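# Slide the orange-handled ring along the wire to green end

## Task

Carry the ring that has an orange handle along the wire until it reaches the green section at the far end, and leave it hanging there by itself. Nothing, including the ring, may ever touch the thin grey stretch of wire; any such contact fails the task at once. The ring must stay in place without the robot holding it, so release it and move the gripper away afterwards.

## Robot and tools

Robot: a single six-joint arm with a two-finger gripper. Each command row holds 9 numbers in this order: arm/J1 waist, arm/J2 shoulder, arm/J3 elbow, arm/J4 forearm roll, arm/J5 wrist pitch, arm/J6 wrist roll, then gripper/position, gripper/force_limit, gripper/speed.

Frame: results report the gripper in the scene frame. Its origin sits on the table surface straight under the arm base, +z is up, and +y lies to the left when facing along +x. end_effector_position is in metres and end_effector_quat_wxyz is the orientation. The base may be tilted against the table, and the printed position drifts from the real one, more so when the arm is stretched out. The gripper's fingers extend along its own +z and close along its own y. The reported point is midway between the pads when closed; fingertips stick out roughly 33 mm past it when closed and 9 mm when fully open. Closing also pushes the tips about 24 mm further from the arm, so keep that much clearance above any surface.

Tool execute_actions takes "actions": a list with zero or one entry, plus optional "pictures" (true/false; images come by default). An empty list only reports the state. An entry with "rows" (1 to 15 rows of 9 numbers) and "steps" (1 to 15, default 15) is a motion: each row is used for one control step of 1/30 s, and the final row repeats to fill the remaining steps. An entry with only "steps" (up to 300) is a pause that returns when that many steps have elapsed since the previous result, counting the time you spend replying. A rejected call sends nothing.

The six joint numbers are absolute target angles in radians, in the same form as the Joint positions line, not offsets. Stated ranges: waist -3.491 to 3.491, shoulder -3.140 to 3.140, elbow -1.187 to 4.328, forearm roll -3.316 to 3.316, wrist pitch -3.140 to 3.140, wrist roll -3.927 to 3.927. True ends may differ by up to 0.010 rad. A target over 0.010 rad beyond a stated end, and further out than the current angle, gets the call refused; otherwise an out-of-reach target is clipped at the true end and the result may say "joint sent to its limit" (possibly referring to an earlier motion). Missing that line does not prove more room exists.

Motion is throttled: target speeds are capped at 2.62 rad/s for waist and shoulder, 3.14 for elbow, 3.93 for the wrist joints, with 0.5 s to accelerate, and joints are synchronised to finish together. Each step's target stays within 0.805 rad (waist, shoulder), 0.966 (elbow) or 1.21 (wrist joints) of the measured angle, and all targets are pulled back if they would move the gripper more than 70 mm from where it is. Between calls the arm keeps heading to the last row sent until it nearly stops or a step is HELD.

The three gripper values are scaled to -1..1. position: +1 fully open (140 mm), about -0.8 pads touching, -1 closes until blocked. force_limit: roughly 14 N at -1, 60 N at 0, 107 N at +1 (for parts up to 40 mm). speed: about 30 mm/s at -1, 140 at 0, 250 at +1. To grasp, send -1 and confirm object_status is 2. object_status codes: 0 moving, 1 blocked while opening, 2 blocked while closing (holding), 3 reached target or pads met (a thin item might still be in). Stopped fingers stay until you change position by at least 0.01 or the object yields. To squeeze harder while at 2, raise force_limit and switch position between -1 and -0.98. position_measured is in counts, nonlinear: 3 fully open, 230 pads together.

Result lines: Joint positions and Joint velocities (rad, rad/s, column order); Flange force, the estimated outside force on the gripper including held weight, noisy, worst during acceleration or right after sudden stops, or "no reading"; "joint command not followed" means the clearance check altered or blocked targets (mounting blocks and posts count as arm); HELD marks steps where your row, wholly or partly, was not sent; MOTOR HOT warns of heating from holding loads, and an OVER-TEMPERATURE FAULT brakes the arm until it cools.

Tool zoom_image: "camera" is one of cam_head_left, cam_head_right, cam_high, cam_low, cam_wrist (each 504x504); "region" is [x0, y0, x1, y1] in pixels from the top-left, no larger than 504 by 504. It magnifies part of that camera's latest image.

Tool finished_scene: pass "scene" as the current scene's number. Answering without any tool call ends everything.

Avoid: any contact with the grey wire section; dropping the ring or knocking anything off the table; slamming, hard hits or heavy pushing. A joint torque at its load limit (waist, shoulder, elbow 150 N m; forearm roll, wrist pitch, wrist roll 37.6 N m, held weight included) or 150 N of outside force on the arm, tool or load triggers a 10 s stop in which the arm yields and the rest of the call is dropped. Loose objects may occasionally get nudged by outside pushes. Finish with the ring resting on the green end, fingers open, and the gripper withdrawn.

Each tool is called after "Emit:" by a JSON object that holds its "fn" and its "kwargs", one argument or row to a line.

## Session

Emit:
{"fn": "execute_actions", "kwargs": {
  "actions": []
}}

Scene clock: 0.00 s of 4900.00 s.
end_effector_position=(+0.5332, -0.1087, +0.3729) position_measured=3 object_status=3 end_effector_quat_wxyz=(-0.063, +0.997, -0.029, +0.045)
Joint positions: [-0.084  0.226  0.484 -0.13  -1.747  1.532]
Joint velocities: [ 0.002 -0.    -0.    -0.002  0.    -0.   ]
Flange force (N, the push that the arm receives, along the gripper's own x y z axes): no reading

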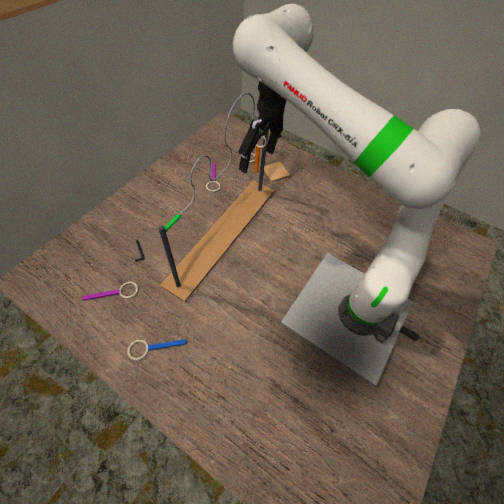

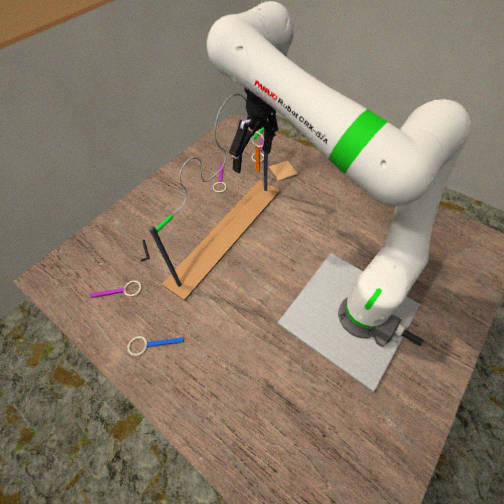

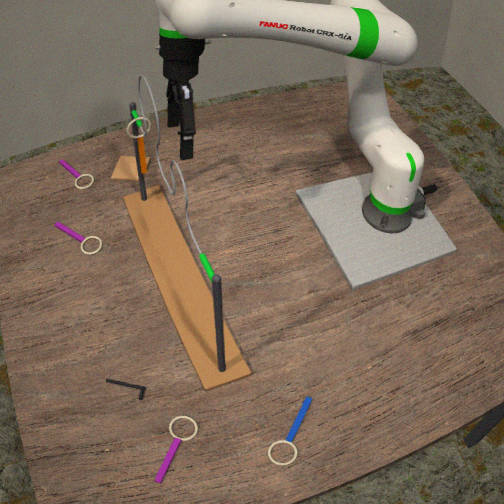

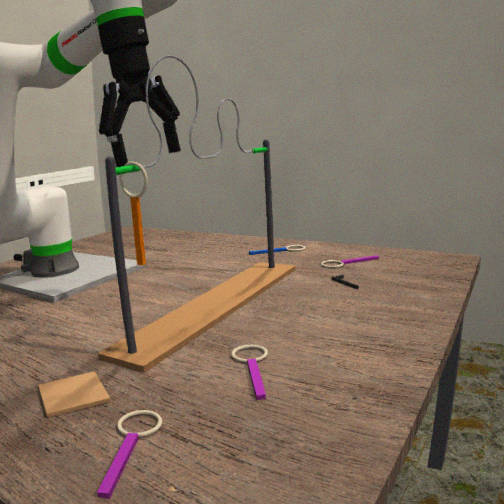

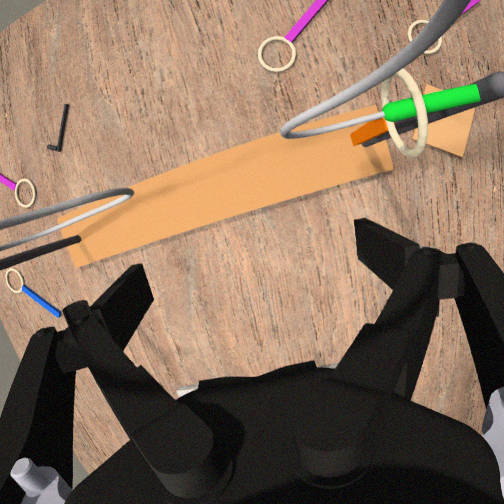

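Emit:
{"fn": "zoom_image", "kwargs": {
  "camera": "cam_low",
  "region": [80, 40, 300, 280]
}}

Emit:
{"fn": "zoom_image", "kwargs": {
  "camera": "cam_high",
  "region": [100, 60, 260, 300]
}}

Emit:
{"fn": "zoom_image", "kwargs": {
  "camera": "cam_head_left",
  "region": [140, 80, 300, 300]
}}

Emit:
{"fn": "zoom_image", "kwargs": {
  "camera": "cam_wrist",
  "region": [270, 0, 504, 200]
}}

Region (80, 40, 300, 280) of cam_low's 504x504 image, scaled by 2.100, with more detail than that image has; it fills the left 462 columns of this view, and the rest is white.

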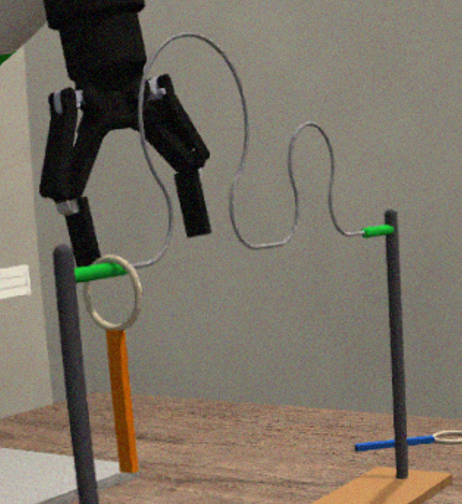

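Region (100, 60, 260, 300) of cam_high's 504x504 image, scaled by 2.100, with more detail than that image has.

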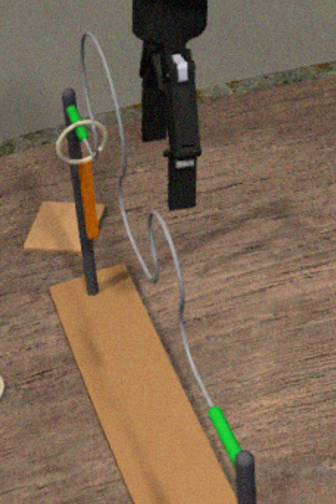

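Region (140, 80, 300, 300) of cam_head_left's 504x504 image, scaled by 2.291, with more detail than that image has; it fills the left 367 columns of this view, and the rest is white.

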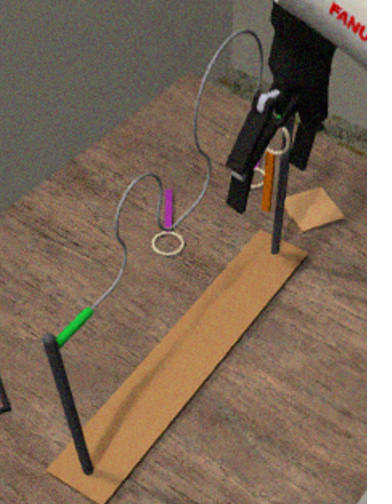

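Region (270, 0, 504, 200) of cam_wrist's 504x504 image, scaled by 2.154, with more detail than that image has; it fills the top 431 rows of this view, and the rest is white.

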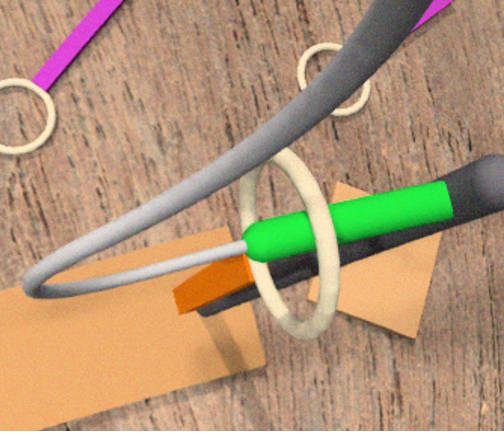

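Emit:
{"fn": "execute_actions", "kwargs": {
  "actions": [
    {"rows": [[-0.9,0.1,-0.2,1.5,-1.75,0.9,0.5,0.5,0.0]], "steps": 15}
  ],
  "pictures": false
}}

Emit:
{"fn": "execute_actions", "kwargs": {
  "actions": [
    {"rows": [[-0.9,0.1,-0.2,1.5,-1.75,0.9,0.5,0.5,0.0]], "steps": 15}
  ]
}}

Scene clock: 120.50 s of 4900.00 s.
end_effector_position=(+0.4135, -0.3136, +0.3628) position_measured=66 object_status=0 end_effector_quat_wxyz=(+0.102, +0.966, -0.237, -0.028)
Joint positions: [-0.289  0.194  0.312  0.21  -1.748  1.373]
Joint velocities: [-0.438 -0.068 -0.366  0.83  -0.002 -0.337]
Flange force (N, the push that the arm receives, along the gripper's own x y z axes): [3.5 3.7 3.4]
Steps of this call (steps 1 to 90: nothing new was sent; then 117.00 s passed at rest; steps 91 to 105: all 15 steps of this action). Readings (joint positions | what the end effector reports):
91: [-0.085 0.226 0.484 -0.129 -1.747 1.532] | position_measured=3 object_status=0
92: [-0.089 0.225 0.480 -0.122 -1.747 1.528] | position_measured=8 object_status=0
94: [-0.115 0.221 0.457 -0.082 -1.747 1.507] | position_measured=24 object_status=0
98: [-0.182 0.211 0.402 0.021 -1.747 1.456] | position_measured=54 object_status=0
105: the state above

Scene clock: 121.00 s of 4900.00 s.
end_effector_position=(+0.2298, -0.4789, +0.4293) position_measured=66 object_status=3 end_effector_quat_wxyz=(+0.322, +0.847, -0.407, -0.113)
Joint positions: [-0.511  0.16   0.126  0.673 -1.749  1.201]
Joint velocities: [-0.462 -0.071 -0.387  0.976 -0.002 -0.355]
Flange force (N, the push that the arm receives, along the gripper's own x y z axes): [3.1 2.4 2.8]
Steps of this call (steps 1 to 15: all 15 steps of this action). Readings (joint positions | what the end effector reports):
1: [-0.304 0.192 0.300 0.238 -1.748 1.361] | position_measured=66 object_status=3
2: [-0.318 0.190 0.287 0.267 -1.748 1.350] | position_measured=66 object_status=3
4: [-0.347 0.185 0.263 0.326 -1.748 1.328] | position_measured=66 object_status=3
8: [-0.405 0.177 0.215 0.449 -1.748 1.283] | position_measured=66 object_status=3
15: the state above

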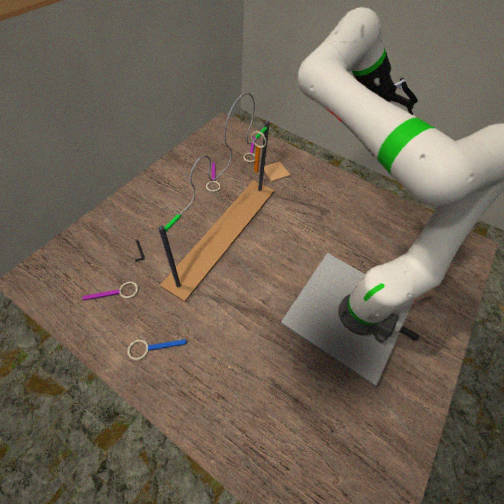

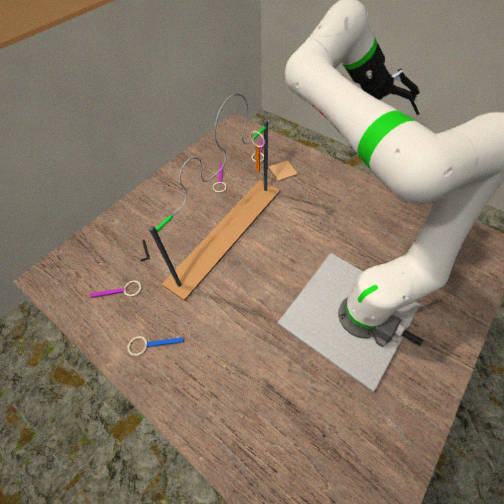

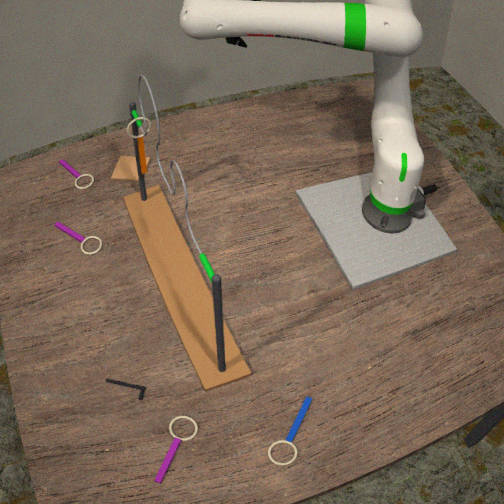

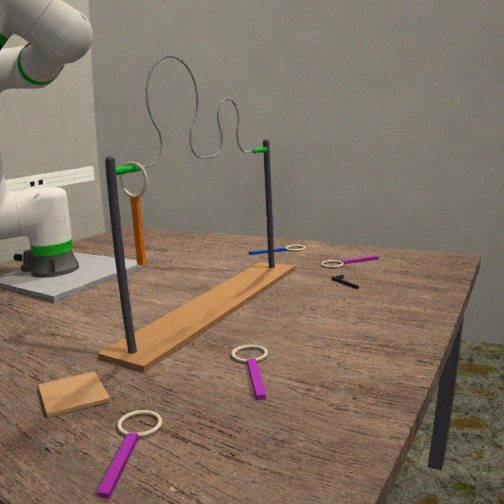

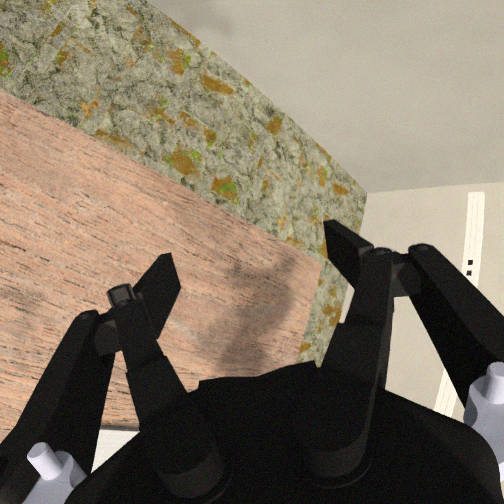

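Emit:
{"fn": "execute_actions", "kwargs": {
  "actions": [
    {"rows": [[-0.9,0.5715,-1.0267,3.1416,-1.7727,0.3,0.5,0.5,0.0]], "steps": 15}
  ],
  "pictures": false
}}

Emit:
{"fn": "execute_actions", "kwargs": {
  "actions": [
    {"steps": 30}
  ],
  "pictures": false
}}

Scene clock: 125.47 s of 4900.00 s.
end_effector_position=(+0.1510, -0.5920, +0.5675) position_measured=66 object_status=3 end_effector_quat_wxyz=(+0.807, +0.492, -0.225, -0.238)
Joint positions: [-0.9    0.264 -0.488  1.989 -1.758  0.691]
Joint velocities: [-0.002  0.309 -0.543  1.141 -0.015 -0.392]
Flange force (N, the push that the arm receives, along the gripper's own x y z axes): [-1.9 -5.9 0.3]
Steps of this call (steps 1 to 45: the robot went on to your last target; steps 46 to 110: nothing new was sent; then 0.30 s passed at rest; steps 111 to 125: all 15 steps of this action). Readings (joint positions | what the end effector reports):
111: [-0.900 0.100 -0.201 1.501 -1.750 0.900] | position_measured=66 object_status=3
112: [-0.900 0.102 -0.205 1.508 -1.750 0.896] | position_measured=66 object_status=3
114: [-0.900 0.118 -0.233 1.548 -1.751 0.876] | position_measured=66 object_status=3
118: [-0.900 0.178 -0.338 1.709 -1.754 0.800] | position_measured=66 object_status=3
125: the state above

Scene clock: 126.47 s of 4900.00 s.
end_effector_position=(+0.4478, -0.4052, +0.2559) position_measured=66 object_status=3 end_effector_quat_wxyz=(+0.795, +0.542, +0.258, +0.090)
Joint positions: [-0.9    0.533 -0.959  2.996 -1.771  0.349]
Joint velocities: [-0.001  0.243 -0.427  0.911 -0.012 -0.309]
Flange force (N, the push that the arm receives, along the gripper's own x y z axes): [-6.1 -1.1 -5.7]
Steps of this call (steps 1 to 30: the robot went on to your last target). Readings (joint positions | what the end effector reports):
1: [-0.900 0.274 -0.506 2.027 -1.758 0.678] | position_measured=66 object_status=3
2: [-0.900 0.285 -0.524 2.065 -1.759 0.665] | position_measured=66 object_status=3
4: [-0.900 0.304 -0.559 2.140 -1.760 0.640] | position_measured=66 object_status=3
8: [-0.900 0.343 -0.625 2.283 -1.762 0.591] | position_measured=66 object_status=3
30: the state above

Emit:
{"fn": "execute_actions", "kwargs": {
  "actions": [
    {"rows": [[-0.60,0.5715,-1.0267,3.1416,-1.7727,0.3,0.5,0.5,0.0]], "steps": 15}
  ],
  "pictures": false
}}

Emit:
{"fn": "execute_actions", "kwargs": {
  "actions": [
    {"steps": 8}
  ]
}}

Scene clock: 129.03 s of 4900.00 s.
end_effector_position=(+0.5410, -0.1939, +0.2092) position_measured=66 object_status=3 end_effector_quat_wxyz=(+0.721, +0.511, +0.386, +0.264)
Joint positions: [-0.609  0.572 -1.027  3.142 -1.773  0.3  ]
Joint velocities: [ 0.279  0.    -0.    -0.001 -0.     0.   ]
Flange force (N, the push that the arm receives, along the gripper's own x y z axes): [14.1 -1.5 -7.7]
Steps of this call (steps 1 to 30: the robot went on to your last target; steps 31 to 62: nothing new was sent; steps 63 to 77: all 15 steps of this action). Readings (joint positions | what the end effector reports):
63: [-0.899 0.572 -1.027 3.142 -1.773 0.300] | position_measured=66 object_status=3
64: [-0.895 0.571 -1.027 3.142 -1.773 0.300] | position_measured=66 object_status=3
66: [-0.868 0.572 -1.027 3.142 -1.773 0.300] | position_measured=66 object_status=3
70: [-0.765 0.572 -1.027 3.142 -1.773 0.300] | position_measured=66 object_status=3
77: the state above

Scene clock: 129.30 s of 4900.00 s.
end_effector_position=(+0.5426, -0.1893, +0.2092) position_measured=66 object_status=3 end_effector_quat_wxyz=(+0.720, +0.509, +0.388, +0.267)
Joint positions: [-0.6    0.572 -1.027  3.142 -1.773  0.3  ]
Joint velocities: [ 0.001 -0.    -0.     0.002 -0.     0.   ]
Flange force (N, the push that the arm receives, along the gripper's own x y z axes): [-11.2 -3.4 -4.4]
Steps of this call (steps 1 to 8: the robot went on to your last target). Readings (joint positions | what the end effector reports):
1: [-0.602 0.572 -1.027 3.142 -1.773 0.300] | position_measured=66 object_status=3
2: [-0.600 0.572 -1.027 3.142 -1.773 0.300] | position_measured=66 object_status=3
4: [-0.600 0.572 -1.027 3.142 -1.773 0.300] | position_measured=66 object_status=3
8: the state above

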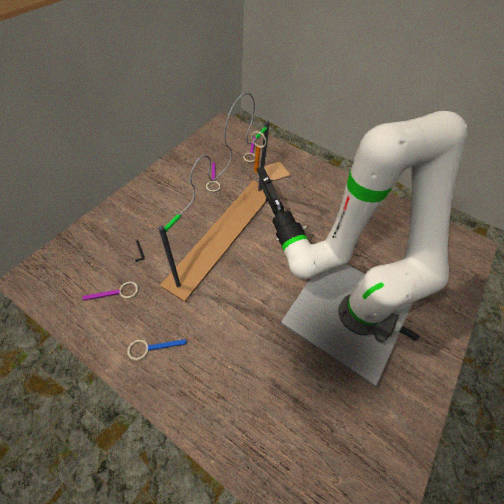

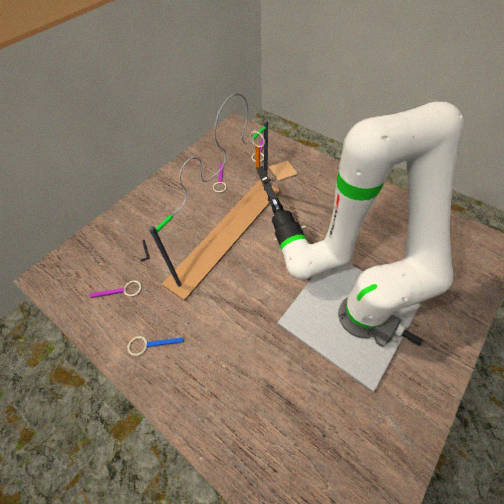

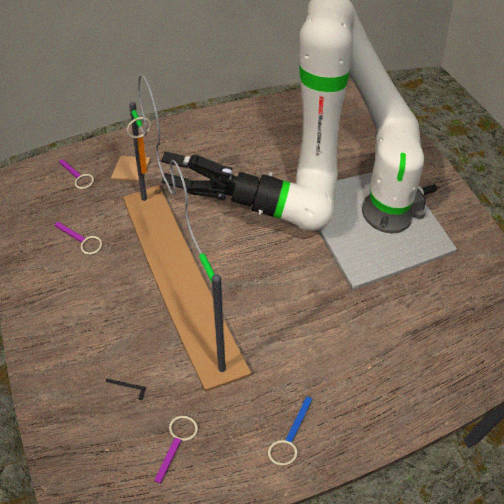

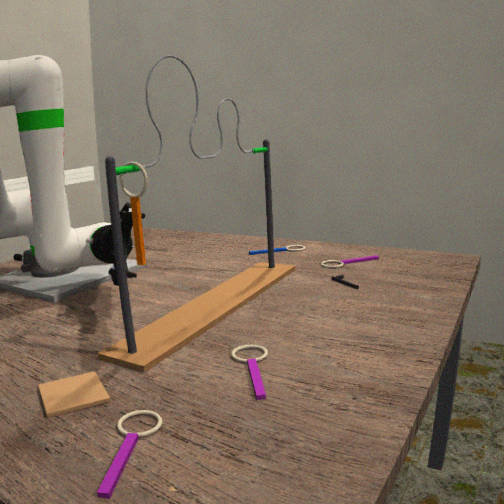

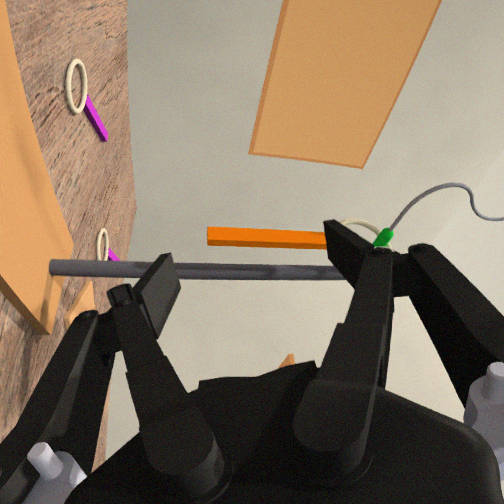

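Emit:
{"fn": "zoom_image", "kwargs": {
  "camera": "cam_high",
  "region": [110, 95, 240, 225]
}}

Emit:
{"fn": "zoom_image", "kwargs": {
  "camera": "cam_wrist",
  "region": [130, 170, 410, 330]
}}

Emit:
{"fn": "zoom_image", "kwargs": {
  "camera": "cam_low",
  "region": [70, 150, 200, 300]
}}

Region (110, 95, 240, 225) of cam_high's 504x504 image, scaled by 3.877, with more detail than that image has.

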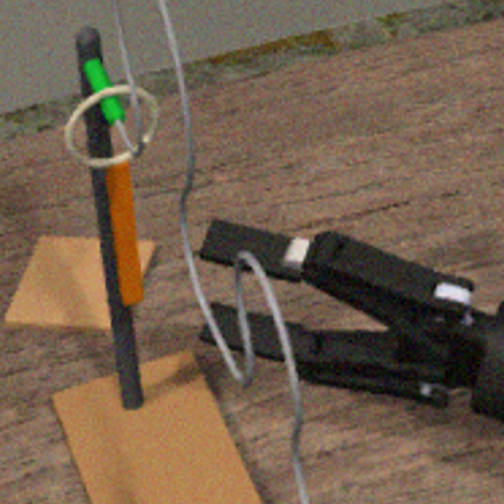

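Region (130, 170, 410, 330) of cam_wrist's 504x504 image, scaled by 1.800, with more detail than that image has; it fills the top 288 rows of this view, and the rest is white.

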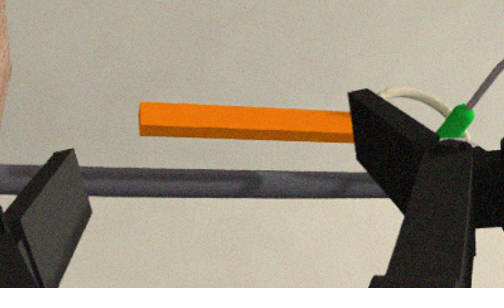

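Region (70, 150, 200, 300) of cam_low's 504x504 image, scaled by 3.360, with more detail than that image has; it fills the left 437 columns of this view, and the rest is white.

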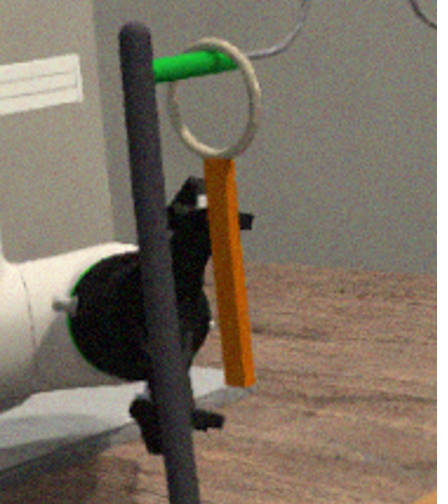

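Emit:
{"fn": "execute_actions", "kwargs": {
  "actions": [
    {"rows": [[-0.5836,0.5186,-0.8727,3.1416,-1.5658,0.3,0.5,0.5,0.0]], "steps": 14}
  ]
}}

Emit:
{"fn": "zoom_image", "kwargs": {
  "camera": "cam_high",
  "region": [110, 105, 210, 205]
}}

Emit:
{"fn": "zoom_image", "kwargs": {
  "camera": "cam_wrist",
  "region": [120, 200, 400, 340]
}}

Emit:
{"fn": "zoom_image", "kwargs": {
  "camera": "cam_low",
  "region": [90, 150, 200, 300]
}}

Scene clock: 178.93 s of 4900.00 s.
end_effector_position=(+0.6053, -0.2167, +0.2277) position_measured=66 object_status=3 end_effector_quat_wxyz=(+0.718, +0.506, +0.393, +0.273)
Joint positions: [-0.584  0.519 -0.873  3.141 -1.566  0.3  ]
Joint velocities: [ 0.     0.001  0.001  0.002  0.001 -0.   ]
Flange force (N, the push that the arm receives, along the gripper's own x y z axes): [-4.4 -4.2 -1.4]
Steps of this call (steps 1 to 15: the robot went on to your last target; steps 16 to 90: nothing new was sent; then 46.17 s passed at rest; steps 91 to 104: all 14 steps of this action). Readings (joint positions | what the end effector reports):
91: [-0.600 0.571 -1.026 3.142 -1.772 0.300] | position_measured=66 object_status=3
92: [-0.599 0.570 -1.021 3.142 -1.765 0.300] | position_measured=66 object_status=3
94: [-0.596 0.559 -0.991 3.142 -1.725 0.300] | position_measured=66 object_status=3
98: [-0.586 0.526 -0.893 3.141 -1.594 0.300] | position_measured=66 object_status=3
104: the state above

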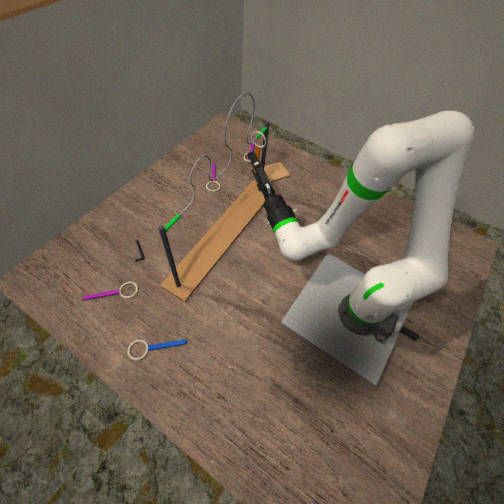

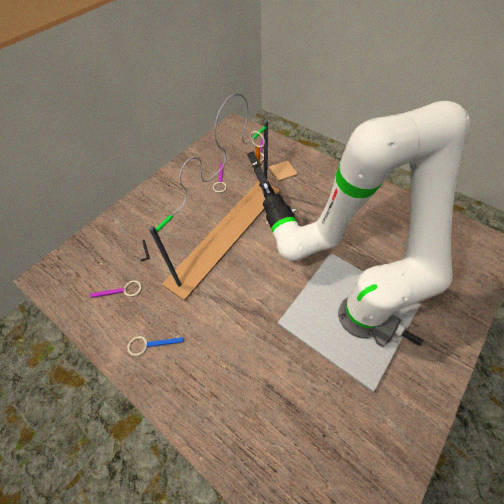

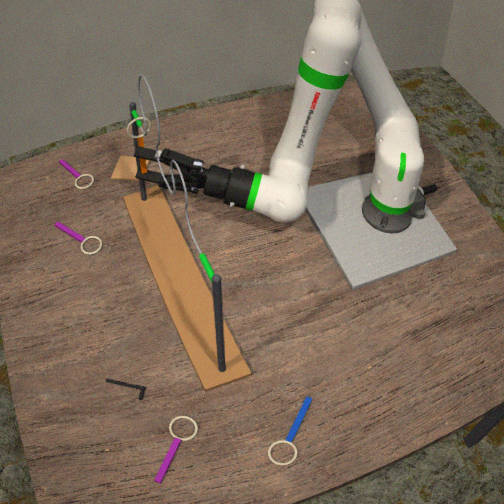

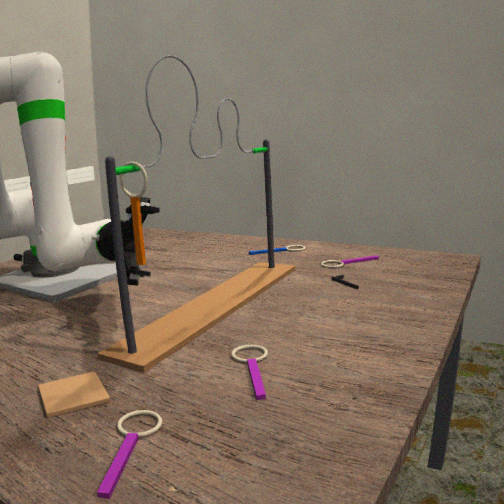

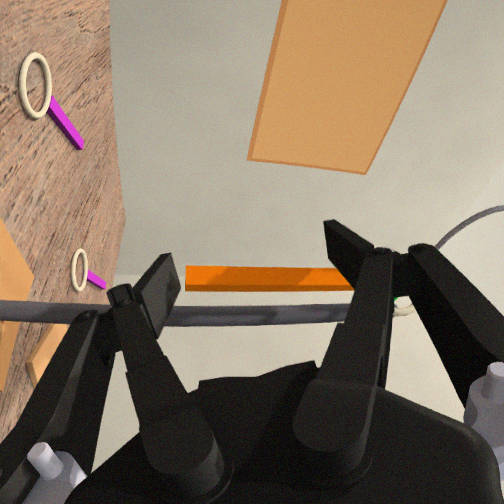

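Region (110, 105, 210, 205) of cam_high's 504x504 image, scaled by 5.040, with more detail than that image has.

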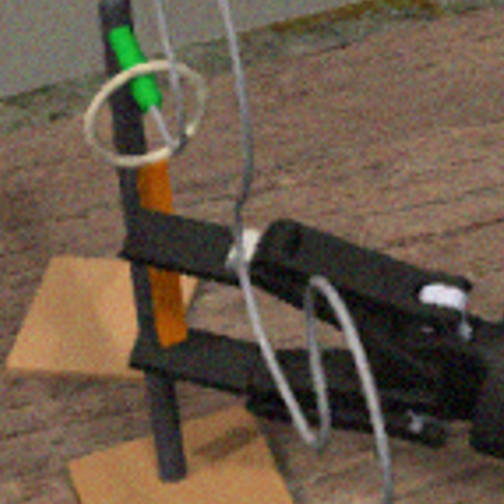

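Region (120, 200, 400, 340) of cam_wrist's 504x504 image, scaled by 1.800, with more detail than that image has.

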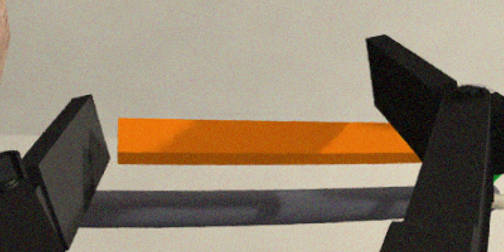

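Region (90, 150, 200, 300) of cam_low's 504x504 image, scaled by 3.360, with more detail than that image has; it fills the left 370 columns of this view, and the rest is white.

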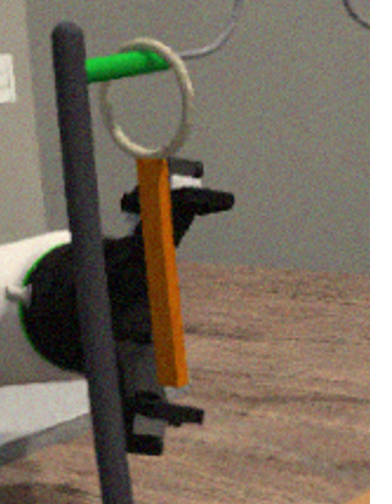

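Emit:
{"fn": "execute_actions", "kwargs": {
  "actions": [
    {"rows": [[-0.5836,0.5085,-0.8434,3.1416,-1.5264,0.3,0.5,0.5,0.0]], "steps": 8}
  ]
}}

Emit:
{"fn": "zoom_image", "kwargs": {
  "camera": "cam_wrist",
  "region": [130, 240, 230, 340]
}}

Emit:
{"fn": "zoom_image", "kwargs": {
  "camera": "cam_low",
  "region": [110, 230, 170, 290]
}}

Emit:
{"fn": "zoom_image", "kwargs": {
  "camera": "cam_high",
  "region": [120, 140, 180, 200]
}}

Scene clock: 247.63 s of 4900.00 s.
end_effector_position=(+0.6164, -0.2234, +0.2331) position_measured=66 object_status=3 end_effector_quat_wxyz=(+0.718, +0.506, +0.393, +0.273)
Joint positions: [-0.584  0.509 -0.843  3.142 -1.526  0.3  ]
Joint velocities: [ 0.001 -0.     0.001 -0.002  0.001 -0.   ]
Flange force (N, the push that the arm receives, along the gripper's own x y z axes): [-4.1 -0.9 -2.2]
Steps of this call (steps 1 to 15: the robot went on to your last target; steps 16 to 90: nothing new was sent; then 65.43 s passed at rest; steps 91 to 98: all 8 steps of this action). Readings (joint positions | what the end effector reports):
91: [-0.584 0.519 -0.872 3.142 -1.565 0.300] | position_measured=66 object_status=3
92: [-0.584 0.517 -0.867 3.142 -1.558 0.300] | position_measured=66 object_status=3
94: [-0.584 0.510 -0.848 3.142 -1.533 0.300] | position_measured=66 object_status=3
98: the state above

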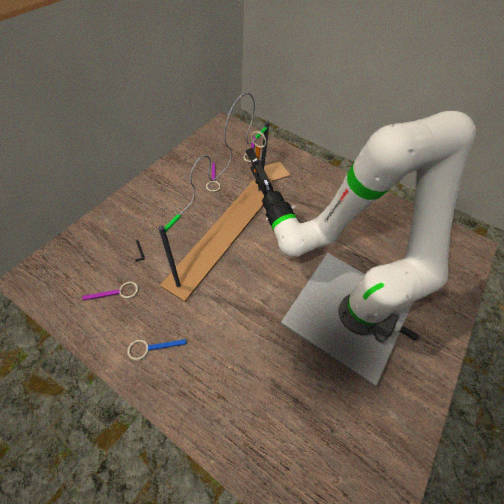

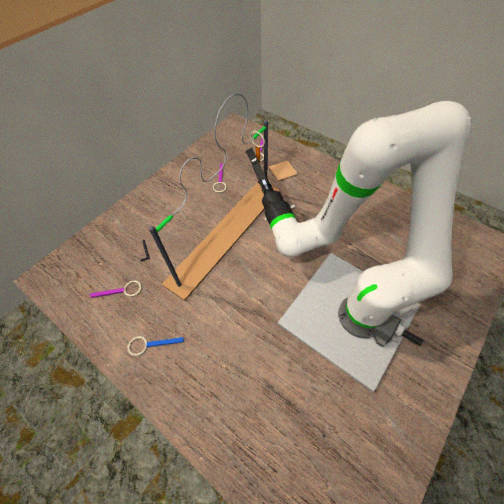

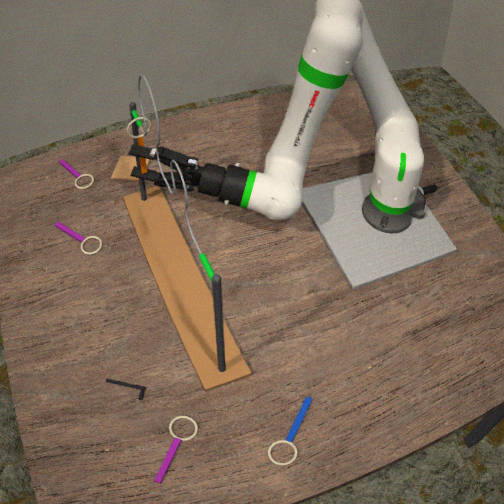

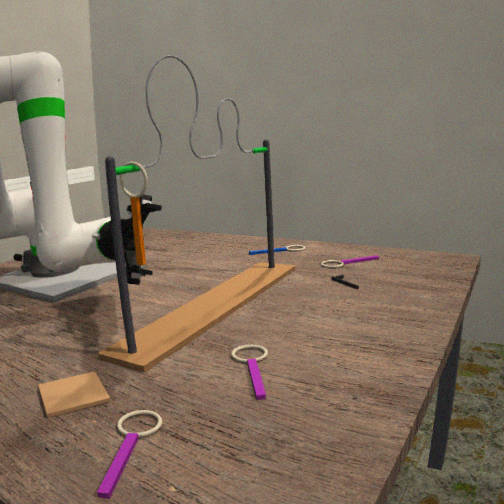

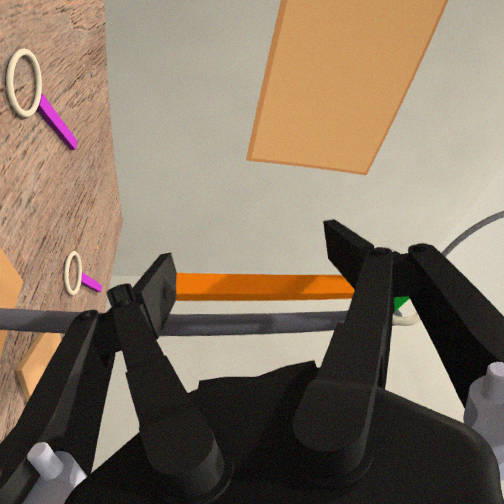

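Region (130, 240, 230, 340) of cam_wrist's 504x504 image, scaled by 5.040, with more detail than that image has.

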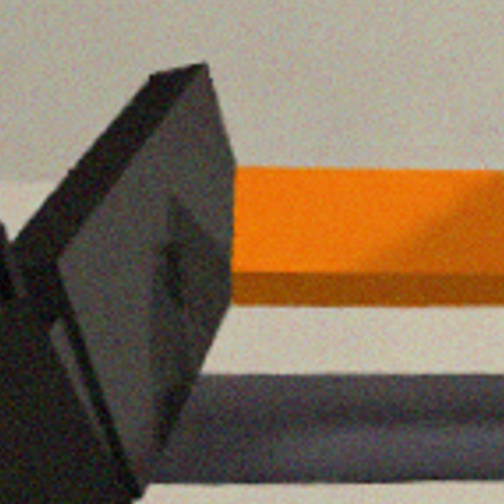

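Region (110, 230, 170, 290) of cam_low's 504x504 image, scaled by 8.400, with more detail than that image has.

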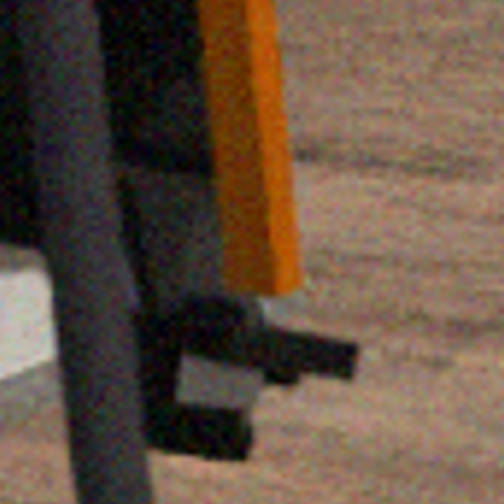

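Region (120, 140, 180, 200) of cam_high's 504x504 image, scaled by 8.400, with more detail than that image has.

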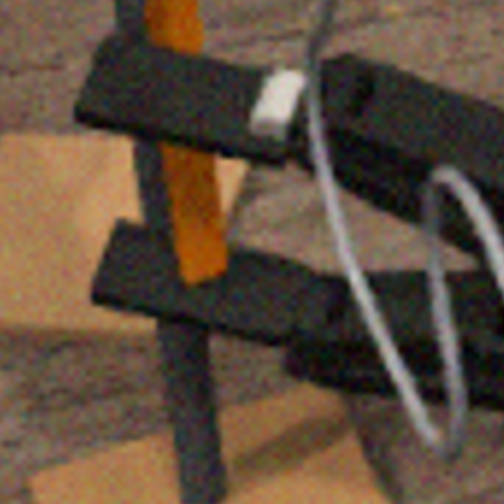

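Emit:
{"fn": "execute_actions", "kwargs": {
  "actions": []
}}

Scene clock: 266.63 s of 4900.00 s.
end_effector_position=(+0.6164, -0.2235, +0.2332) position_measured=66 object_status=3 end_effector_quat_wxyz=(+0.718, +0.506, +0.393, +0.273)
Joint positions: [-0.584  0.508 -0.843  3.142 -1.526  0.3  ]
Joint velocities: [-0.001 -0.    -0.     0.001 -0.    -0.   ]
Flange force (N, the push that the arm receives, along the gripper's own x y z axes): [-4.2 -1.6 -3.4]
Steps of this call (steps 1 to 15: the robot went on to your last target; steps 16 to 90: nothing new was sent; then 16.00 s passed at rest). Readings (joint positions | what the end effector reports):
1: [-0.584 0.509 -0.843 3.142 -1.526 0.300] | position_measured=66 object_status=3
2: [-0.584 0.509 -0.843 3.142 -1.526 0.300] | position_measured=66 object_status=3
4: [-0.584 0.509 -0.843 3.142 -1.526 0.300] | position_measured=66 object_status=3
8: [-0.584 0.509 -0.843 3.142 -1.526 0.300] | position_measured=66 object_status=3
90: the state above
The arm was judged still, so your last target was given up. Only a new action makes it travel on or press farther. Fingers that are still opening or closing keep moving.

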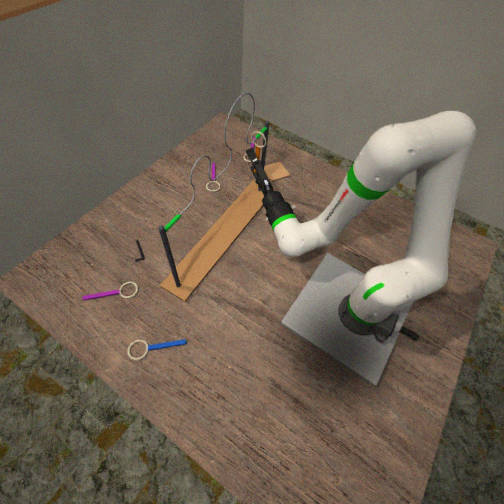

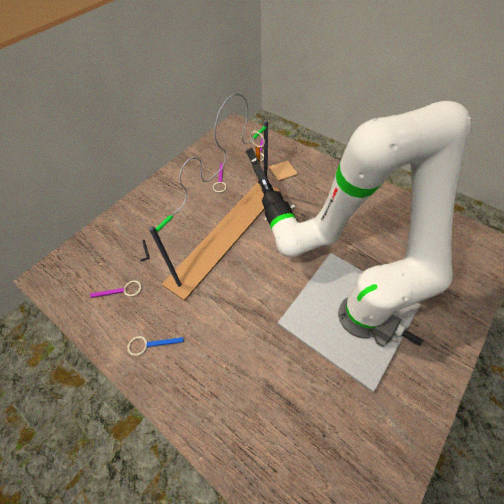

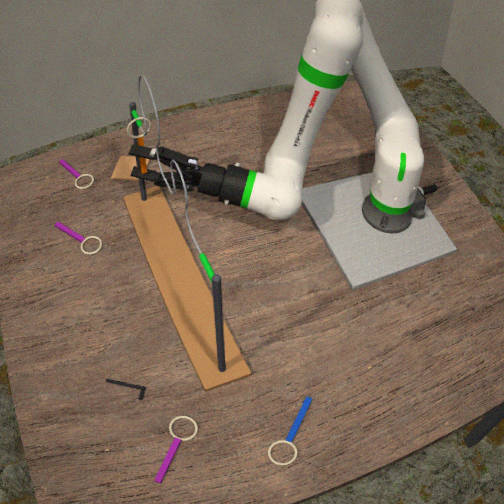

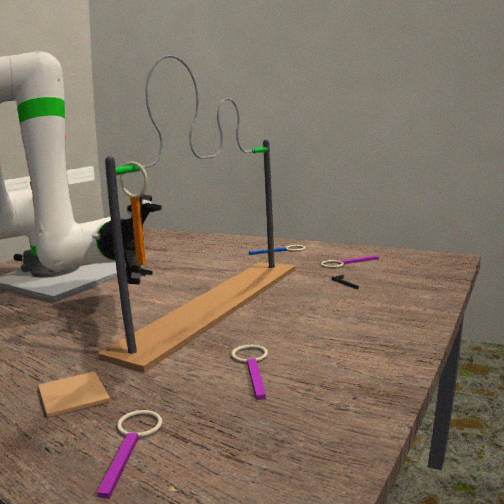

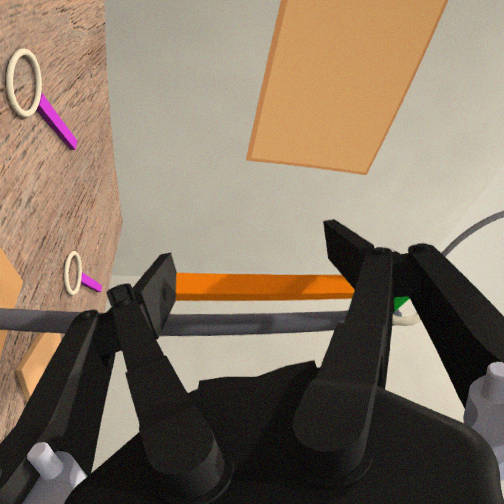

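Emit:
{"fn": "execute_actions", "kwargs": {
  "actions": [
    {"rows": [[-0.5836,0.4212,-0.9145,3.1416,-1.4753,0.3,0.5,0.5,0.0]], "steps": 15}
  ]
}}

Scene clock: 318.73 s of 4900.00 s.
end_effector_position=(+0.5965, -0.2114, +0.2384) position_measured=66 object_status=3 end_effector_quat_wxyz=(+0.708, +0.516, +0.401, +0.269)
Joint positions: [-0.584  0.421 -0.914  3.142 -1.475  0.3  ]
Joint velocities: [-0.001 -0.    -0.001 -0.002  0.    -0.   ]
Flange force (N, the push that the arm receives, along the gripper's own x y z axes): [-3.8 -2.3 -1.9]
Steps of this call (steps 1 to 90: nothing new was sent; then 48.60 s passed at rest; steps 91 to 105: all 15 steps of this action). Readings (joint positions | what the end effector reports):
91: [-0.584 0.508 -0.844 3.142 -1.526 0.300] | position_measured=66 object_status=3
92: [-0.584 0.503 -0.847 3.142 -1.523 0.300] | position_measured=66 object_status=3
94: [-0.584 0.477 -0.869 3.142 -1.508 0.300] | position_measured=66 object_status=3
98: [-0.584 0.422 -0.913 3.142 -1.476 0.300] | position_measured=66 object_status=3
105: the state above

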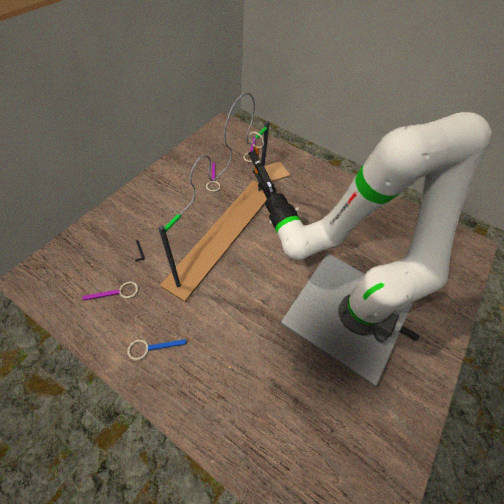

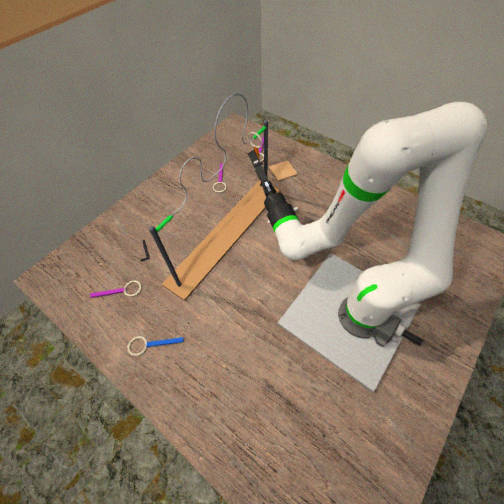

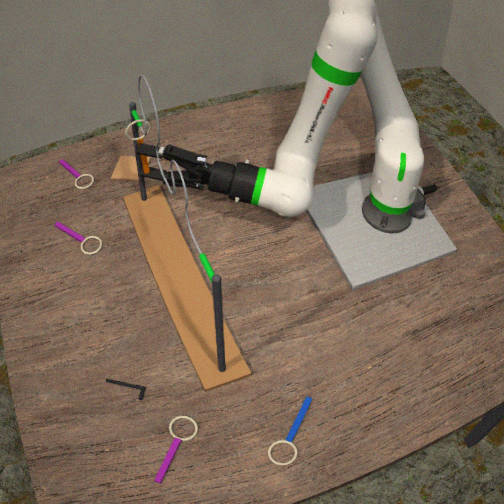

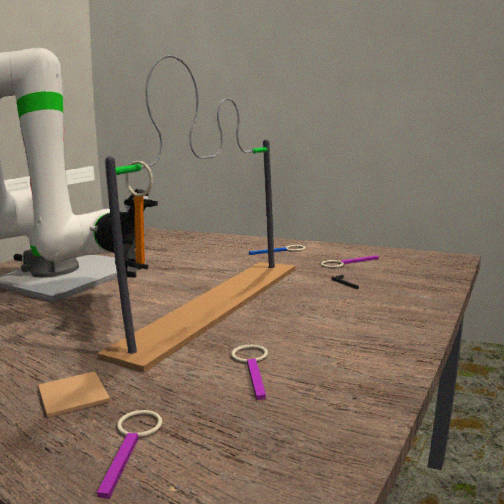

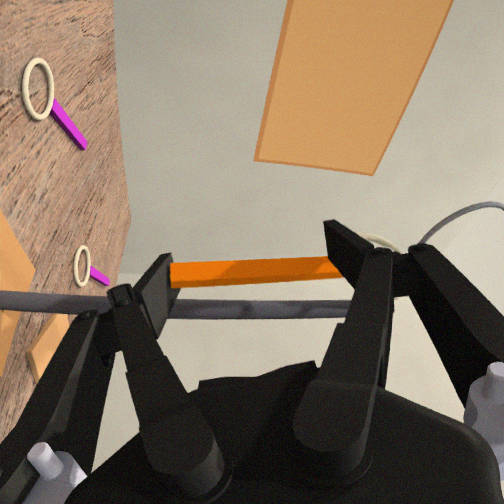

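Emit:
{"fn": "zoom_image", "kwargs": {
  "camera": "cam_low",
  "region": [90, 140, 190, 290]
}}

Emit:
{"fn": "zoom_image", "kwargs": {
  "camera": "cam_high",
  "region": [100, 90, 200, 200]
}}

Region (90, 140, 190, 290) of cam_low's 504x504 image, scaled by 3.360, with more detail than that image has.

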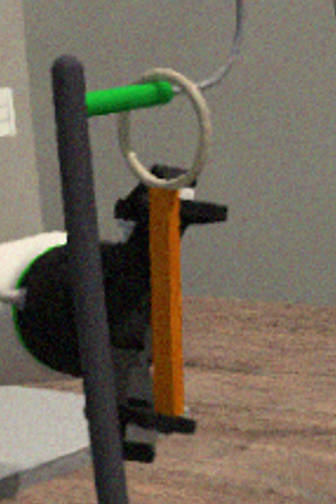

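Region (100, 90, 200, 200) of cam_high's 504x504 image, scaled by 4.582, with more detail than that image has; it fills the left 458 columns of this view, and the rest is white.

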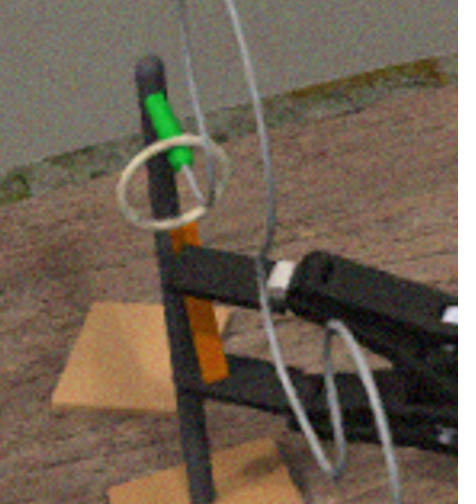

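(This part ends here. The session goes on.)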